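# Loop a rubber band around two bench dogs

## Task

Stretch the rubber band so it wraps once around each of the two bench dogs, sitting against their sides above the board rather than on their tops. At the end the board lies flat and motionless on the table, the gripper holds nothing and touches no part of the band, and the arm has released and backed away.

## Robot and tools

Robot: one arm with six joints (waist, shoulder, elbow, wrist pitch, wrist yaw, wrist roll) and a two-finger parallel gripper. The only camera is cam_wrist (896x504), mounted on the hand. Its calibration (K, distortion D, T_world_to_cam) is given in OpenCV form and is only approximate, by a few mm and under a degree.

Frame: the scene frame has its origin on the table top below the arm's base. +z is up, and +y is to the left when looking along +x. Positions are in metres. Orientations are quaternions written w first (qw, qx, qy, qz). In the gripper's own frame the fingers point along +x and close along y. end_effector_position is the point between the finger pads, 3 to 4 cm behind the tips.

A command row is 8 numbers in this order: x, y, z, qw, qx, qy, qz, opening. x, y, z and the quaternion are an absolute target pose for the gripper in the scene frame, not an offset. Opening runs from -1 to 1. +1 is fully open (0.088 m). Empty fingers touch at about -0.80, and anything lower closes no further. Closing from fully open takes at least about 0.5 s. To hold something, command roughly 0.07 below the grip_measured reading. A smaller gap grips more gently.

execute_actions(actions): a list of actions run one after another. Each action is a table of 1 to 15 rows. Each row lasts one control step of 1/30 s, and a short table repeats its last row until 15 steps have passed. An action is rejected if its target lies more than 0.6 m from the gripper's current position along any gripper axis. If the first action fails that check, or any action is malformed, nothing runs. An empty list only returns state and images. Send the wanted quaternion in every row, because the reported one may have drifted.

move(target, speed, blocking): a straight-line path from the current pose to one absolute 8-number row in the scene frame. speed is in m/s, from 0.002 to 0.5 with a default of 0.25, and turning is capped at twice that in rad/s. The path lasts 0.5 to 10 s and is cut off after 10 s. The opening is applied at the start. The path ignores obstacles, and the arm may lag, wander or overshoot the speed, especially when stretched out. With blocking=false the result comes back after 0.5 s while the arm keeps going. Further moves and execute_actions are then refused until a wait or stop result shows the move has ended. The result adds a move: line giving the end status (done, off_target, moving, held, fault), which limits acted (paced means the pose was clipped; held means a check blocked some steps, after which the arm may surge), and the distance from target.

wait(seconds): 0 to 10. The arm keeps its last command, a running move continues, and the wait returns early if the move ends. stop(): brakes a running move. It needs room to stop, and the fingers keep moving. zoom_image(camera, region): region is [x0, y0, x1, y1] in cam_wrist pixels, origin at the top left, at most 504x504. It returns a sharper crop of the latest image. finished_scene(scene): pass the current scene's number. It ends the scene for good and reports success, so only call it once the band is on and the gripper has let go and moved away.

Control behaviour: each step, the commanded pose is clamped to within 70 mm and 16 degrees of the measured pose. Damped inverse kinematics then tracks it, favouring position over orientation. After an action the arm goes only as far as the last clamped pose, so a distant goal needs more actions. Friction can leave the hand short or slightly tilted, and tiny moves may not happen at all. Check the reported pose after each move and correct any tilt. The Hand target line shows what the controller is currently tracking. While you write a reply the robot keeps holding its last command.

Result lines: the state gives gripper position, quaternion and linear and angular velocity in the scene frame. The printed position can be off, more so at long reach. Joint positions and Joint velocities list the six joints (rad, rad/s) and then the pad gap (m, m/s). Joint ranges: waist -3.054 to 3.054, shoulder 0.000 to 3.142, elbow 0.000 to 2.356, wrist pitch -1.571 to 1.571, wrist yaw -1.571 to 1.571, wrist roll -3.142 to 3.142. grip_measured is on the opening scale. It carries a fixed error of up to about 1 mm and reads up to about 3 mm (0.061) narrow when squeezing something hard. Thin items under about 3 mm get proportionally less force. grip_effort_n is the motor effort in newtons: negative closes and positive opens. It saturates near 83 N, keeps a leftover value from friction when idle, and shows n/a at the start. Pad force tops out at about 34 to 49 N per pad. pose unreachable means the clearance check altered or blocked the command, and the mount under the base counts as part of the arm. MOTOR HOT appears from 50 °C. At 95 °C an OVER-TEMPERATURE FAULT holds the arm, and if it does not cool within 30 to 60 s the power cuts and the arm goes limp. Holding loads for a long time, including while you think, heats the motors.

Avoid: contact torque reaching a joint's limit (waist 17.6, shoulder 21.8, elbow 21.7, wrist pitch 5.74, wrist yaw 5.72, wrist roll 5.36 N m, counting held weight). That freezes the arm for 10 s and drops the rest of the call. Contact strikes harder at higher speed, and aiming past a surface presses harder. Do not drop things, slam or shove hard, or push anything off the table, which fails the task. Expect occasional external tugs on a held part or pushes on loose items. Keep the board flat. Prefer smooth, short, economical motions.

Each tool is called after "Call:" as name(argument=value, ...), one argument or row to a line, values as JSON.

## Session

Call:
execute_actions(
  actions=[],
)

Scene clock: 0.00 s.
end_effector_position=(+0.3023, +0.1589, +0.3639) grip_measured=+0.848 grip_effort_n=n/a end_effector_quat_wxyz=(+0.295, -0.469, -0.197, +0.808) end_effector_velocity=(-0.000, +0.002, +0.002) end_effector_angular_velocity=(+0.029, -0.005, +0.010)
Joint positions: [ 0.827  2.019  1.605 -1.25  -0.205 -2.31   0.081]
Joint velocities: [-0.002 -0.002 -0.002  0.007 -0.022 -0.022  0.   ]
Motor temperatures (°C, as the motors report them): [24 24 22 22 21 22]
Heat: hottest waist 24 °C (+0.0 °C/min).
Hand target: +0.302, +0.159, +0.364; +0.295, -0.469, -0.197, +0.808
camera_calibration (this result's frames):
cam_wrist: T_world_to_cam=[[0.335666, 0.731659, 0.593298, -0.423233], [0.938374, -0.204657, -0.278513, -0.116373], [-0.0823543, 0.650223, -0.755267, 0.273869], [0, 0, 0, 1]] pos_world=[0.273821, 0.10777, 0.425536]

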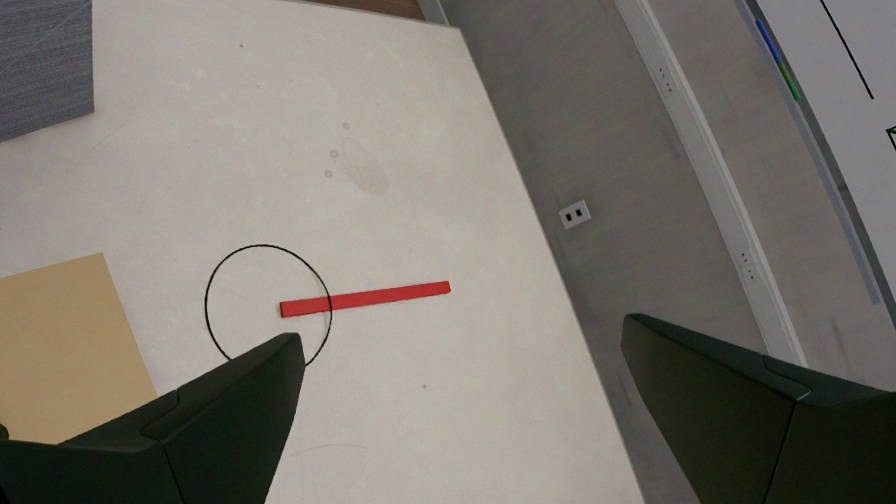

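Call:
zoom_image(
  camera="cam_wrist",
  region=[180, 220, 480, 400],
)

Region (180, 220, 480, 400) of cam_wrist's 896x504 image, scaled by 1.680, with more detail than that image has; it fills the top 302 rows of this view, and the rest is white.

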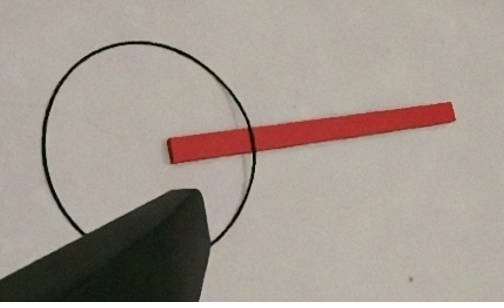

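Call:
move(
  target=[0.232, 0.17, 0.20, 0.0, -0.7071, 0.0, 0.7071, -0.35],
  speed=0.4,
)

Scene clock: 5.60 s.
end_effector_position=(+0.2366, +0.1708, +0.2032) grip_measured=-0.347 grip_effort_n=-16.5 end_effector_quat_wxyz=(-0.008, +0.709, +0.003, -0.706) end_effector_velocity=(-0.003, -0.000, -0.000) end_effector_angular_velocity=(+0.007, +0.023, +0.010)
Joint positions: [ 1.031  2.223  1.108 -0.82   0.589 -2.189  0.022]
Joint velocities: [-0.002 -0.002 -0.002 -0.007 -0.022 -0.007 -0.   ]
Motor temperatures (°C, as the motors report them): [25 24 22 22 21 22]
Heat: hottest waist 25 °C (+10.7 °C/min).
Hand target: +0.233, +0.171, +0.200; -0.002, +0.708, +0.002, -0.706
Off the commanded pose: 0.006 m, 1 deg.
move: done
camera_calibration (this result's frames):
cam_wrist: T_world_to_cam=[[0.0454075, 0.998152, 0.0403728, -0.178998], [0.945426, -0.0559921, 0.32099, -0.246], [0.322657, 0.0235941, -0.946222, 0.189323], [0, 0, 0, 1]] pos_world=[0.179616, 0.160426, 0.265332]

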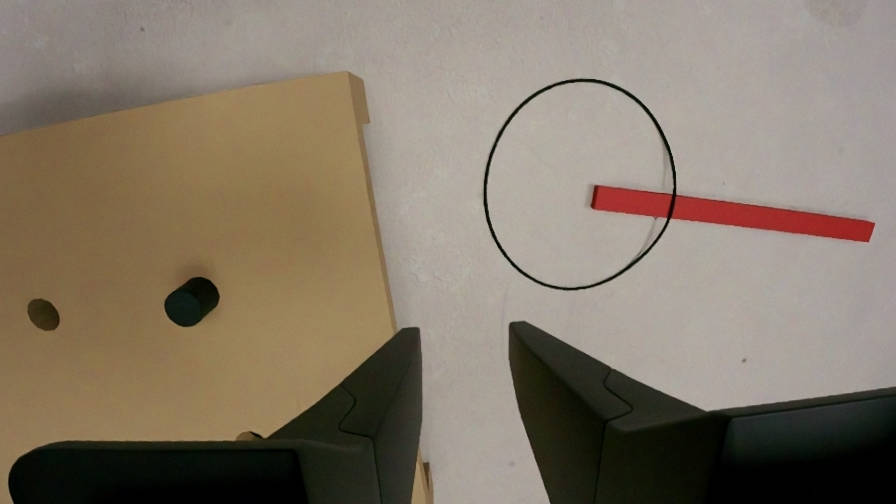

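Call:
move(
  target=[0.234, 0.194, 0.055, 0.0, -0.7071, 0.0, 0.7071, -0.35],
  speed=0.25,
)

Scene clock: 8.23 s.
end_effector_position=(+0.2354, +0.1931, +0.0568) grip_measured=-0.347 grip_effort_n=-16.5 end_effector_quat_wxyz=(-0.002, +0.707, -0.002, -0.707) end_effector_velocity=(-0.002, -0.001, -0.000) end_effector_angular_velocity=(+0.002, +0.011, +0.010)
Joint positions: [ 0.794  2.603  1.047 -0.231  0.664 -2.461  0.022]
Joint velocities: [-0.002 -0.002 -0.002 -0.007 -0.007 -0.007 -0.   ]
Motor temperatures (°C, as the motors report them): [26 25 22 22 21 22]
Heat: hottest waist 26 °C (+14.6 °C/min).
Hand target: +0.235, +0.194, +0.055; +0.001, +0.707, -0.001, -0.707
Off the commanded pose: 0.002 m, 0 deg.
move: done
camera_calibration (this result's frames):
cam_wrist: T_world_to_cam=[[0.0450452, 0.998656, 0.025639, -0.19447], [0.946602, -0.0508708, 0.318366, -0.19769], [0.319243, 0.00992902, -0.947621, 0.0542686], [0, 0, 0, 1]] pos_world=[0.178569, 0.183613, 0.11935]

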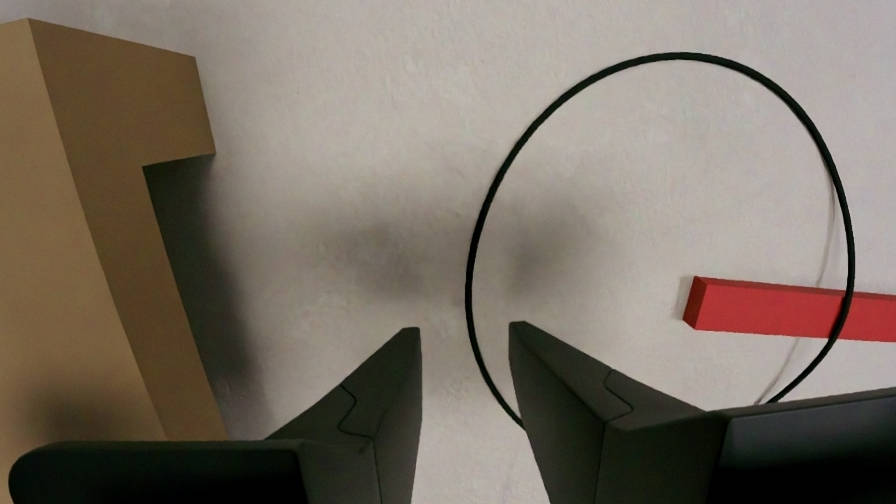

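Call:
move(
  target=[0.234, 0.195, 0.034, 0.0, -0.7071, 0.0, 0.7071, -0.5],
  speed=0.035,
)

Scene clock: 9.60 s.
end_effector_position=(+0.2350, +0.1944, +0.0396) grip_measured=-0.497 grip_effort_n=-16.5 end_effector_quat_wxyz=(-0.001, +0.709, +0.002, -0.706) end_effector_velocity=(-0.004, -0.001, +0.001) end_effector_angular_velocity=(-0.004, +0.017, +0.023)
Joint positions: [ 0.761  2.649  1.048 -0.152  0.67  -2.514  0.015]
Joint velocities: [ 0.002 -0.002 -0.002 -0.022 -0.007 -0.007 -0.   ]
Motor temperatures (°C, as the motors report them): [26 25 22 22 21 22]
Heat: hottest waist 26 °C (+12.5 °C/min).
Hand target: +0.234, +0.195, +0.034; +0.000, +0.707, -0.000, -0.707
Off the commanded pose: 0.006 m, 0 deg.
move: done
camera_calibration (this result's frames):
cam_wrist: T_world_to_cam=[[0.0380799, 0.99884, 0.0294818, -0.193889], [0.945811, -0.0455478, 0.321507, -0.192783], [0.322477, 0.0156412, -0.946448, 0.0361335], [0, 0, 0, 1]] pos_world=[0.178067, 0.184318, 0.101896]

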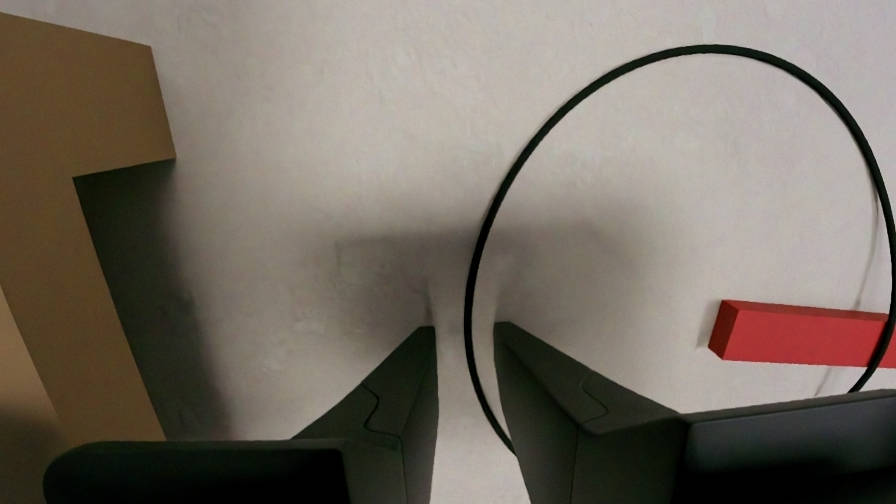

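Call:
execute_actions(
  actions=[
    [[0.234,0.195,0.033,0.0,-0.7071,0.0,0.7071,-0.55],[0.234,0.195,0.033,0.0,-0.7071,0.0,0.7071,-0.58],[0.234,0.195,0.033,0.0,-0.7071,0.0,0.7071,-0.61],[0.234,0.195,0.033,0.0,-0.7071,0.0,0.7071,-0.64],[0.234,0.195,0.033,0.0,-0.7071,0.0,0.7071,-0.67],[0.234,0.195,0.033,0.0,-0.7071,0.0,0.7071,-0.70],[0.234,0.195,0.033,0.0,-0.7071,0.0,0.7071,-0.72],[0.234,0.195,0.033,0.0,-0.7071,0.0,0.7071,-0.74],[0.234,0.195,0.033,0.0,-0.7071,0.0,0.7071,-0.76],[0.234,0.195,0.033,0.0,-0.7071,0.0,0.7071,-0.78],[0.234,0.195,0.033,0.0,-0.7071,0.0,0.7071,-0.80],[0.234,0.195,0.033,0.0,-0.7071,0.0,0.7071,-0.85],[0.234,0.195,0.033,0.0,-0.7071,0.0,0.7071,-0.9],[0.234,0.195,0.033,0.0,-0.7071,0.0,0.7071,-1.0]],
  ],
)

Scene clock: 10.63 s.
end_effector_position=(+0.2364, +0.1961, +0.0396) grip_measured=-0.787 grip_effort_n=-83.5 end_effector_quat_wxyz=(-0.004, +0.711, +0.003, -0.703) end_effector_velocity=(-0.002, -0.003, +0.001) end_effector_angular_velocity=(-0.003, +0.016, +0.016)
Joint positions: [ 0.762  2.651  1.049 -0.142  0.67  -2.517  0.   ]
Joint velocities: [-0.002 -0.007 -0.002 -0.022 -0.007 -0.007  0.   ]
Motor temperatures (°C, as the motors report them): [26 25 22 22 21 22]
Heat: hottest waist 26 °C (+11.3 °C/min).
Hand target: +0.234, +0.195, +0.033; +0.000, +0.707, +0.000, -0.707
Off the commanded pose: 0.007 m, 1 deg.
camera_calibration (this result's frames):
cam_wrist: T_world_to_cam=[[0.0397109, 0.998603, 0.0348611, -0.196139], [0.943533, -0.0489589, 0.327642, -0.193062], [0.328891, 0.0198817, -0.944159, 0.0331709], [0, 0, 0, 1]] pos_world=[0.17904, 0.185753, 0.101412]

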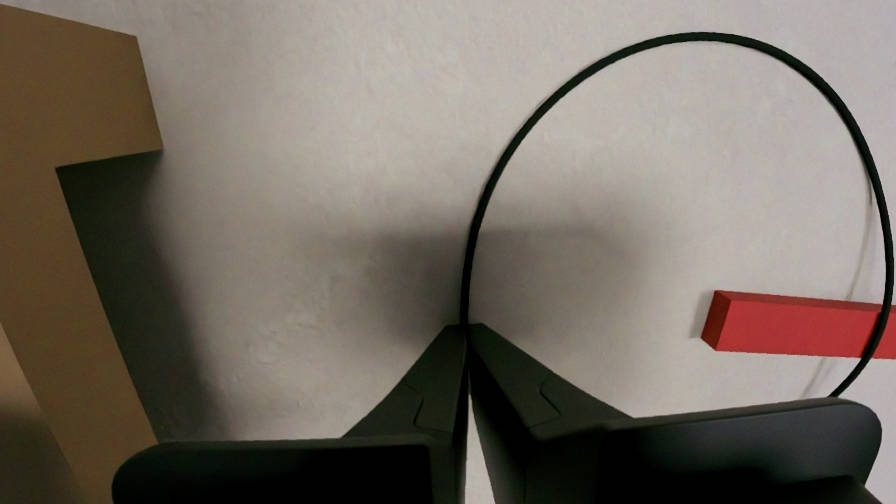

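Call:
move(
  target=[0.265, 0.10, 0.26, 0.0, -0.7071, 0.0, 0.7071, -1.0],
  speed=0.25,
)

Scene clock: 12.70 s.
end_effector_position=(+0.2617, +0.0982, +0.2568) grip_measured=-0.787 grip_effort_n=-83.5 end_effector_quat_wxyz=(+0.006, +0.705, +0.001, -0.709) end_effector_velocity=(-0.005, -0.003, -0.001) end_effector_angular_velocity=(-0.001, +0.033, +0.029)
Joint positions: [ 0.963  1.968  1.147 -1.1    0.618 -2.266  0.   ]
Joint velocities: [-0.007 -0.002 -0.002 -0.022 -0.022 -0.022 -0.   ]
Motor temperatures (°C, as the motors report them): [26 25 22 22 21 22]
Heat: hottest waist 26 °C (+9.4 °C/min).
Hand target: +0.264, +0.100, +0.261; -0.001, +0.707, +0.001, -0.707
Off the commanded pose: 0.005 m, 1 deg.
move: done
camera_calibration (this result's frames):
cam_wrist: T_world_to_cam=[[0.02989, 0.999402, 0.0173729, -0.100033], [0.949442, -0.0338214, 0.312116, -0.291947], [0.312517, 0.00716543, -0.949885, 0.238846], [0, 0, 0, 1]] pos_world=[0.205533, 0.0883882, 0.319735]

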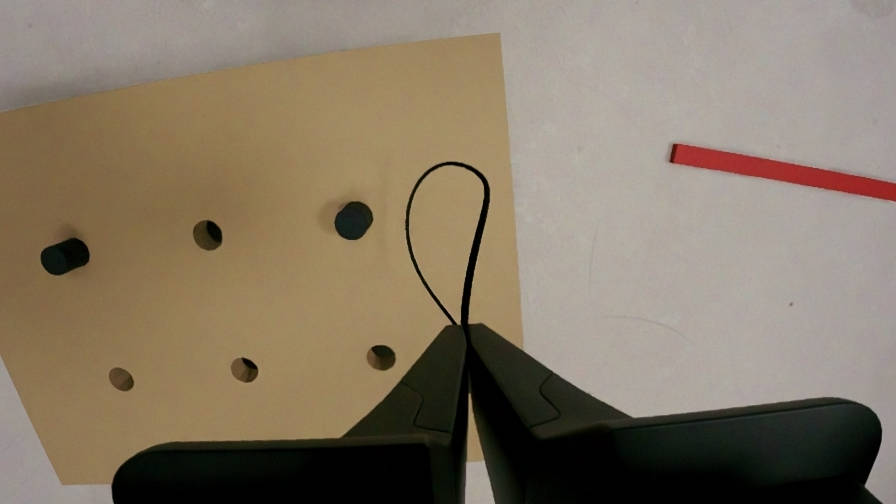

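Call:
zoom_image(
  camera="cam_wrist",
  region=[20, 150, 520, 410],
)

Call:
zoom_image(
  camera="cam_wrist",
  region=[310, 180, 410, 260],
)

Call:
zoom_image(
  camera="cam_wrist",
  region=[20, 215, 120, 295],
)

Region (20, 150, 520, 410) of cam_wrist's 896x504 image, scaled by 1.008, with more detail than that image has; it fills the top 262 rows of this view, and the rest is white.

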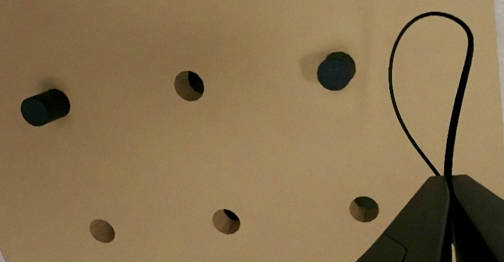

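Region (310, 180, 410, 260) of cam_wrist's 896x504 image, scaled by 5.040, with more detail than that image has; it fills the top 403 rows of this view, and the rest is white.

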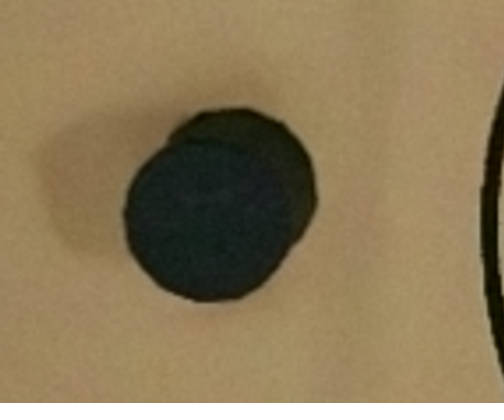

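Region (20, 215, 120, 295) of cam_wrist's 896x504 image, scaled by 5.040, with more detail than that image has; it fills the top 403 rows of this view, and the rest is white.

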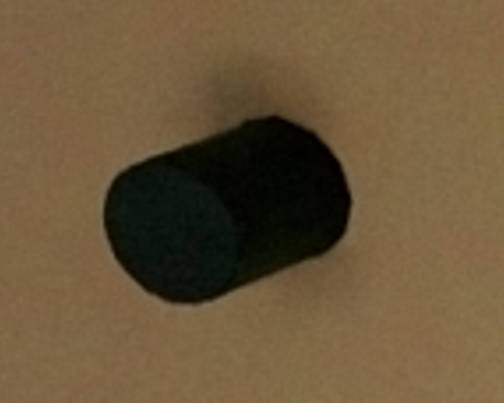

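Call:
move(
  target=[0.272, 0.092, 0.215, 0.0616, -0.7044, 0.0616, 0.7044, -1.0],
  speed=0.15,
)

Scene clock: 19.67 s.
end_effector_position=(+0.2756, +0.0921, +0.2190) grip_measured=-0.787 grip_effort_n=-83.5 end_effector_quat_wxyz=(-0.066, +0.707, -0.059, -0.702) end_effector_velocity=(-0.003, -0.003, -0.002) end_effector_angular_velocity=(-0.003, +0.016, +0.009)
Joint positions: [ 0.853  1.976  1.064 -0.903  0.65  -2.226  0.   ]
Joint velocities: [-0.007 -0.002 -0.007 -0.007 -0.007 -0.007 -0.   ]
Motor temperatures (°C, as the motors report them): [27 26 23 22 21 22]
Heat: hottest waist 27 °C (+9.2 °C/min).
Hand target: +0.272, +0.092, +0.215; -0.061, +0.704, -0.062, -0.705
Off the commanded pose: 0.005 m, 1 deg.
move: done
camera_calibration (this result's frames):
cam_wrist: T_world_to_cam=[[0.214605, 0.976049, 0.0356858, -0.146478], [0.921578, -0.214459, 0.323575, -0.271724], [0.323478, -0.0365534, -0.945529, 0.198733], [0, 0, 0, 1]] pos_world=[0.217564, 0.0919609, 0.281058]

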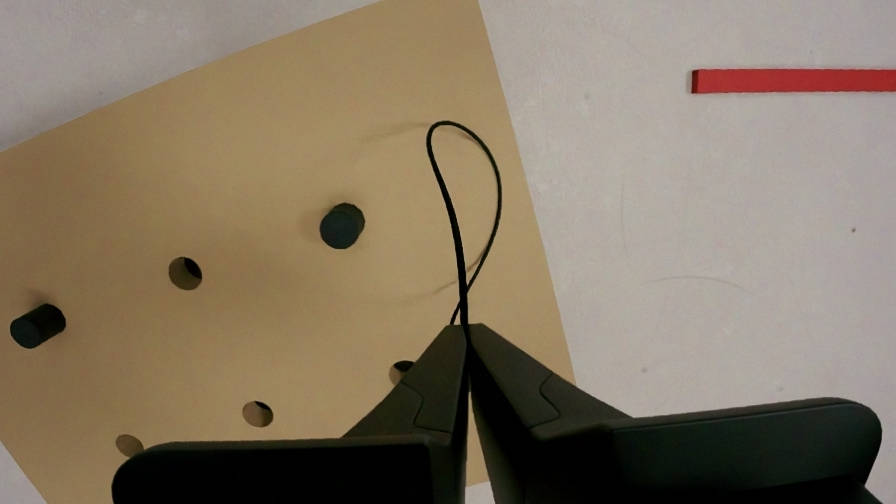

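Call:
move(
  target=[0.275, -0.04, 0.118, 0.1228, -0.6964, 0.1228, 0.6964, -1.0],
  speed=0.18,
)

Scene clock: 21.40 s.
end_effector_position=(+0.2771, -0.0400, +0.1168) grip_measured=-0.787 grip_effort_n=-83.5 end_effector_quat_wxyz=(-0.119, +0.695, -0.126, -0.698) end_effector_velocity=(+0.001, -0.002, -0.002) end_effector_angular_velocity=(-0.009, -0.009, -0.009)
Joint positions: [ 0.281  1.731  0.73  -0.378  0.677 -2.771  0.   ]
Joint velocities: [-0.007 -0.002 -0.007  0.022  0.007 -0.007 -0.   ]
Motor temperatures (°C, as the motors report them): [27 26 23 22 21 22]
Heat: hottest waist 27 °C (+8.4 °C/min).
Hand target: +0.276, -0.041, +0.117; -0.120, +0.696, -0.125, -0.697
Off the commanded pose: 0.002 m, 1 deg.
move: done
camera_calibration (this result's frames):
cam_wrist: T_world_to_cam=[[0.377481, 0.925897, 0.014947, -0.0588999], [0.876745, -0.362544, 0.316038, -0.260937], [0.298038, -0.106194, -0.948629, 0.10143], [0, 0, 0, 1]] pos_world=[0.220778, -0.0292947, 0.179566]

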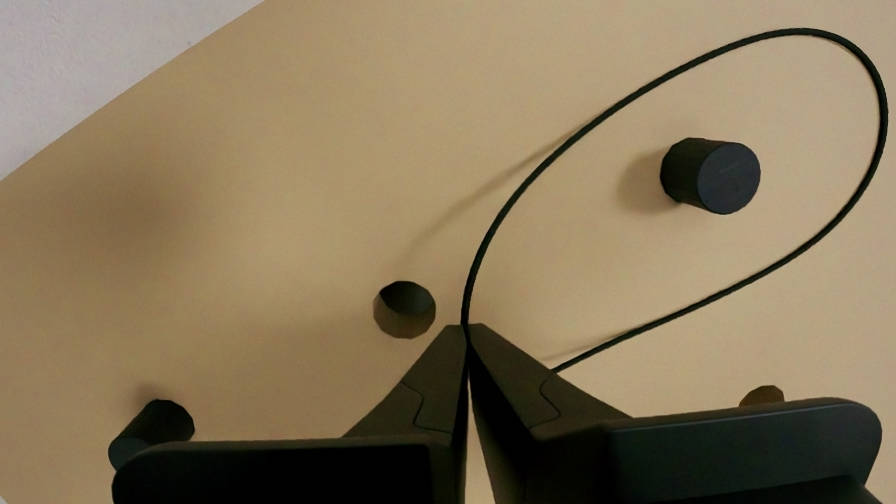

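Call:
move(
  target=[0.280, -0.192, 0.122, 0.2418, -0.6645, 0.2418, 0.6645, -1.0],
  speed=0.15,
)

Scene clock: 24.47 s.
end_effector_position=(+0.2760, -0.1848, +0.1180) grip_measured=-0.787 grip_effort_n=-83.5 end_effector_quat_wxyz=(-0.239, +0.658, -0.235, -0.674) end_effector_velocity=(+0.004, +0.002, +0.001) end_effector_angular_velocity=(+0.015, -0.021, +0.017)
Joint positions: [-0.171  1.491  0.879 -0.494  0.509 -2.942  0.   ]
Joint velocities: [ 0.002 -0.002  0.002  0.007 -0.022 -0.022 -0.   ]
Motor temperatures (°C, as the motors report them): [27 26 23 22 21 22]
Heat: hottest waist 27 °C (+7.4 °C/min).
Hand target: +0.279, -0.193, +0.122; -0.240, +0.664, -0.243, -0.666
Off the commanded pose: 0.009 m, 2 deg.
move: off_target
camera_calibration (this result's frames):
cam_wrist: T_world_to_cam=[[0.66111, 0.749948, 0.0226116, -0.0361404], [0.711971, -0.63657, 0.296438, -0.315812], [0.236707, -0.179879, -0.954784, 0.091572], [0, 0, 0, 1]] pos_world=[0.227066, -0.157461, 0.181867]

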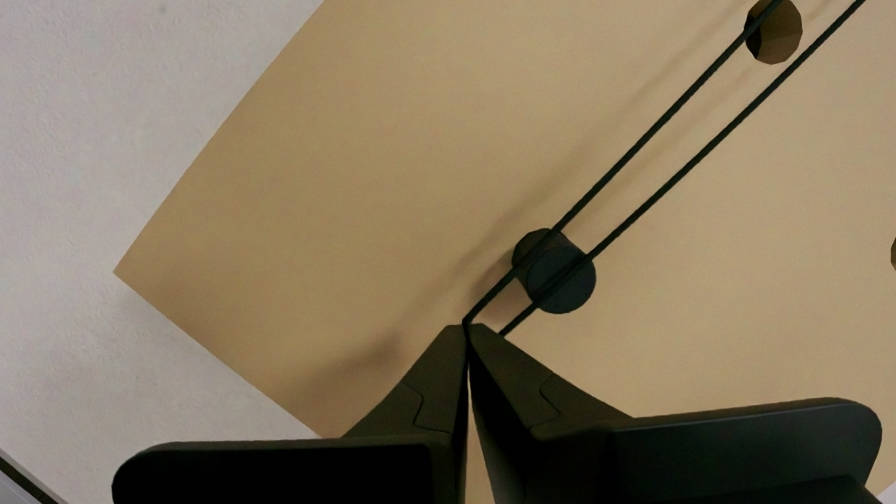

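Call:
zoom_image(
  camera="cam_wrist",
  region=[440, 200, 640, 360],
)

Region (440, 200, 640, 360) of cam_wrist's 896x504 image, scaled by 2.520, with more detail than that image has; it fills the top 403 rows of this view, and the rest is white.

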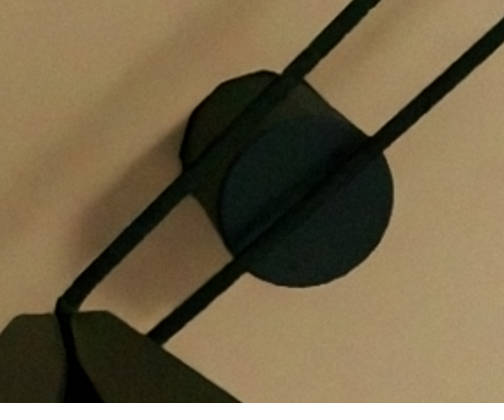

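Call:
move(
  target=[0.277, -0.189, 0.100, 0.2418, -0.6645, 0.2418, 0.6645, -1.0],
  speed=0.05,
)

Scene clock: 26.37 s.
end_effector_position=(+0.2800, -0.1885, +0.1036) grip_measured=-0.787 grip_effort_n=-83.5 end_effector_quat_wxyz=(-0.245, +0.668, -0.240, -0.661) end_effector_velocity=(-0.000, -0.001, -0.001) end_effector_angular_velocity=(+0.001, -0.005, -0.002)
Joint positions: [-0.204  1.521  0.857 -0.39   0.487 -2.976  0.   ]
Joint velocities: [-0.007 -0.002 -0.002  0.007 -0.007 -0.007 -0.   ]
Motor temperatures (°C, as the motors report them): [27 26 23 22 21 22]
Heat: hottest waist 27 °C (+6.8 °C/min).
Hand target: +0.277, -0.189, +0.100; -0.242, +0.664, -0.242, -0.665
Off the commanded pose: 0.005 m, 1 deg.
move: done
camera_calibration (this result's frames):
cam_wrist: T_world_to_cam=[[0.67231, 0.739427, 0.035301, -0.042137], [0.692239, -0.644871, 0.323953, -0.315584], [0.262304, -0.19336, -0.945414, 0.0654883], [0, 0, 0, 1]] pos_world=[0.229611, -0.159691, 0.165636]

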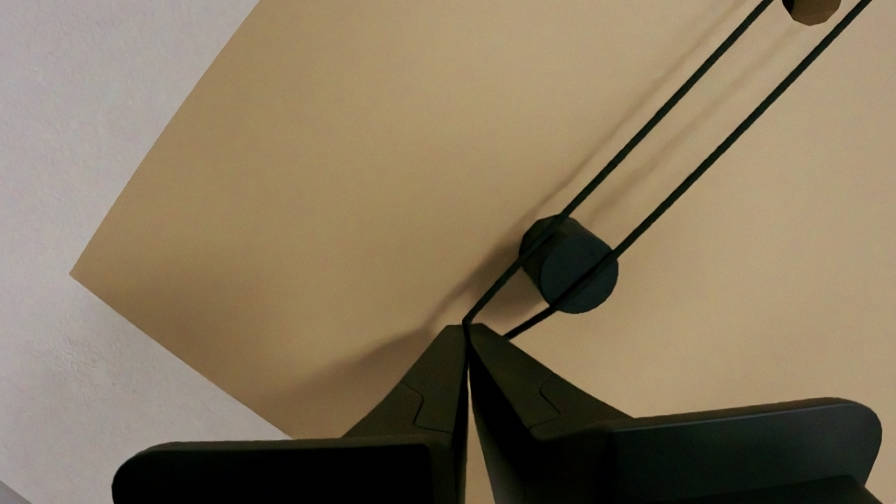

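Call:
zoom_image(
  camera="cam_wrist",
  region=[450, 190, 660, 358],
)

Region (450, 190, 660, 358) of cam_wrist's 896x504 image, scaled by 2.400, with more detail than that image has; it fills the top 403 rows of this view, and the rest is white.

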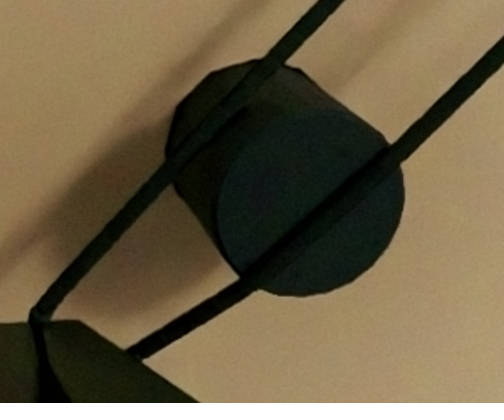

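Call:
move(
  target=[0.311, -0.176, 0.097, 0.2418, -0.6645, 0.2418, 0.6645, -1.0],
  speed=0.06,
)

Scene clock: 30.13 s.
end_effector_position=(+0.3044, -0.1740, +0.0963) grip_measured=-0.787 grip_effort_n=-83.5 end_effector_quat_wxyz=(-0.240, +0.661, -0.239, -0.670) end_effector_velocity=(-0.000, -0.000, +0.001) end_effector_angular_velocity=(+0.007, +0.000, +0.007)
Joint positions: [-0.138  1.639  0.948 -0.421  0.526 -2.905  0.   ]
Joint velocities: [-0.002 -0.002  0.002 -0.007 -0.007 -0.007  0.   ]
Motor temperatures (°C, as the motors report them): [27 27 23 22 21 22]
Heat: hottest waist 27 °C (+6.0 °C/min).
Hand target: +0.311, -0.176, +0.097; -0.242, +0.665, -0.242, -0.664
Off the commanded pose: 0.007 m, 1 deg.
move: done
camera_calibration (this result's frames):
cam_wrist: T_world_to_cam=[[0.666969, 0.744739, 0.0227227, -0.0652011], [0.704668, -0.640404, 0.305494, -0.321946], [0.242065, -0.187743, -0.951923, 0.0627903], [0, 0, 0, 1]] pos_world=[0.255153, -0.145829, 0.159605]

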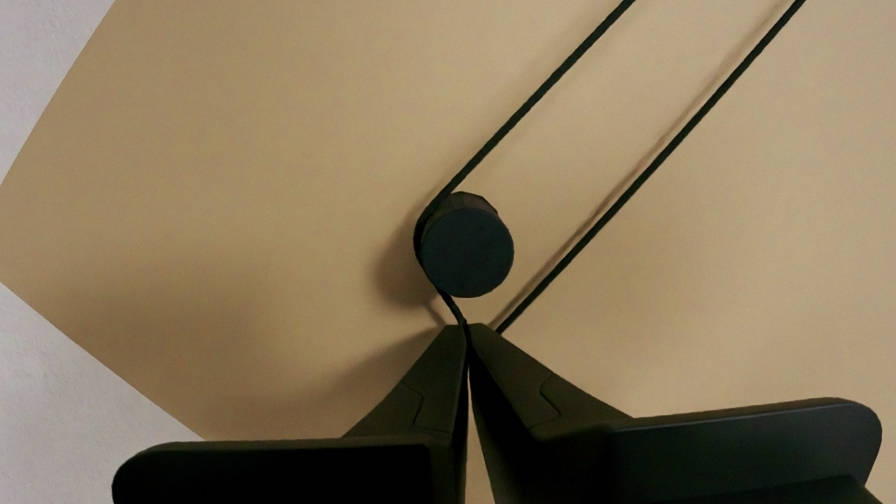

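Call:
execute_actions(
  actions=[
    [[0.308,-0.175,0.097,0.2418,-0.6645,0.2418,0.6645,-0.78],[0.308,-0.175,0.097,0.2418,-0.6645,0.2418,0.6645,-0.75],[0.308,-0.175,0.097,0.2418,-0.6645,0.2418,0.6645,-0.72],[0.308,-0.175,0.097,0.2418,-0.6645,0.2418,0.6645,-0.68],[0.308,-0.175,0.097,0.2418,-0.6645,0.2418,0.6645,-0.63],[0.308,-0.175,0.097,0.2418,-0.6645,0.2418,0.6645,-0.58],[0.308,-0.175,0.097,0.2418,-0.6645,0.2418,0.6645,-0.53],[0.308,-0.175,0.097,0.2418,-0.6645,0.2418,0.6645,-0.48],[0.308,-0.175,0.097,0.2418,-0.6645,0.2418,0.6645,-0.42],[0.308,-0.175,0.097,0.2418,-0.6645,0.2418,0.6645,-0.36],[0.308,-0.175,0.097,0.2418,-0.6645,0.2418,0.6645,-0.30]],
  ],
)

Scene clock: 31.40 s.
end_effector_position=(+0.3062, -0.1749, +0.0961) grip_measured=-0.330 grip_effort_n=11.9 end_effector_quat_wxyz=(-0.242, +0.663, -0.241, -0.666) end_effector_velocity=(-0.002, +0.000, +0.002) end_effector_angular_velocity=(+0.011, +0.008, -0.003)
Joint positions: [-0.138  1.639  0.948 -0.411  0.527 -2.905  0.023]
Joint velocities: [-0.002 -0.007  0.002 -0.022 -0.007  0.007  0.016]
Motor temperatures (°C, as the motors report them): [27 27 23 22 21 22]
Heat: hottest waist 27 °C (+5.7 °C/min).
Hand target: +0.308, -0.175, +0.097; -0.242, +0.664, -0.242, -0.665
Off the commanded pose: 0.002 m, 0 deg.
camera_calibration (this result's frames):
cam_wrist: T_world_to_cam=[[0.670783, 0.741257, 0.0242767, -0.0676464], [0.698956, -0.642772, 0.313534, -0.323229], [0.248014, -0.193345, -0.949266, 0.0589636], [0, 0, 0, 1]] pos_world=[0.256675, -0.146219, 0.158958]

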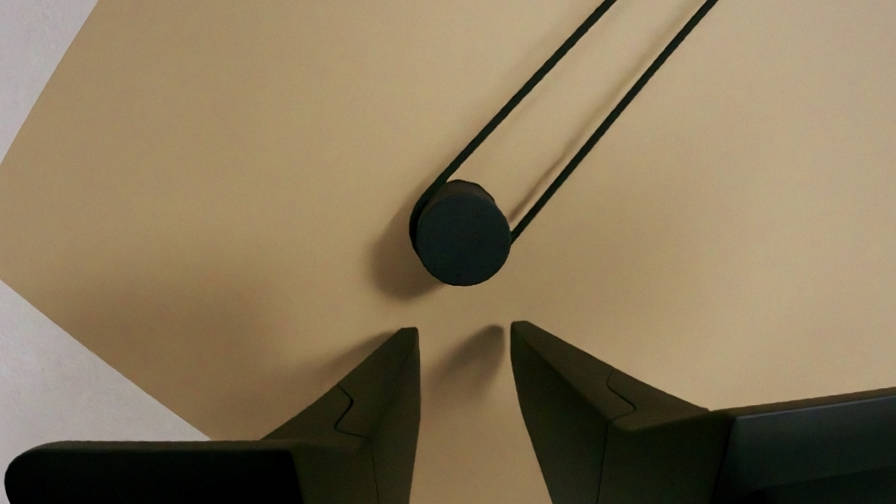

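Call:
move(
  target=[0.32, -0.11, 0.24, 0.2418, -0.6645, 0.2418, 0.6645, -0.3],
  speed=0.25,
)

Scene clock: 32.83 s.
end_effector_position=(+0.3164, -0.1102, +0.2393) grip_measured=-0.303 grip_effort_n=11.9 end_effector_quat_wxyz=(-0.244, +0.664, -0.240, -0.665) end_effector_velocity=(+0.002, -0.002, +0.001) end_effector_angular_velocity=(-0.007, -0.009, -0.017)
Joint positions: [ 0.351  1.52   1.158 -1.063  0.676 -2.339  0.024]
Joint velocities: [-0.002 -0.002  0.002  0.007  0.007  0.007 -0.   ]
Motor temperatures (°C, as the motors report them): [27 27 23 22 21 22]
Heat: hottest waist 27 °C (+5.5 °C/min).
Hand target: +0.319, -0.109, +0.240; -0.244, +0.665, -0.241, -0.663
Off the commanded pose: 0.004 m, 0 deg.
move: done
camera_calibration (this result's frames):
cam_wrist: T_world_to_cam=[[0.671603, 0.740318, 0.0296564, -0.127601], [0.696532, -0.644514, 0.31535, -0.333512], [0.252573, -0.191134, -0.948512, 0.203433], [0, 0, 0, 1]] pos_world=[0.266617, -0.0816053, 0.301916]

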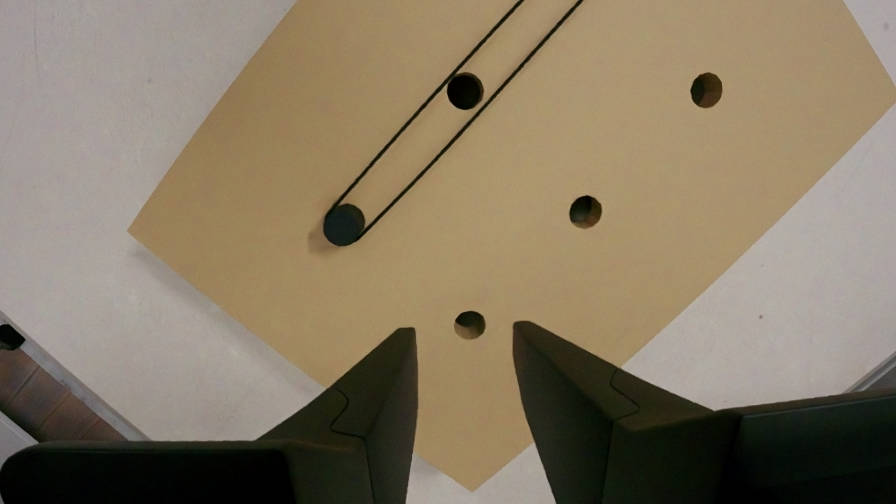

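The band is taut with parallel strands a full dog-width apart, so it is round both dogs. The gripper is clear.

Call:
finished_scene(
  scene=2,
)

The scene is finished: the task was done.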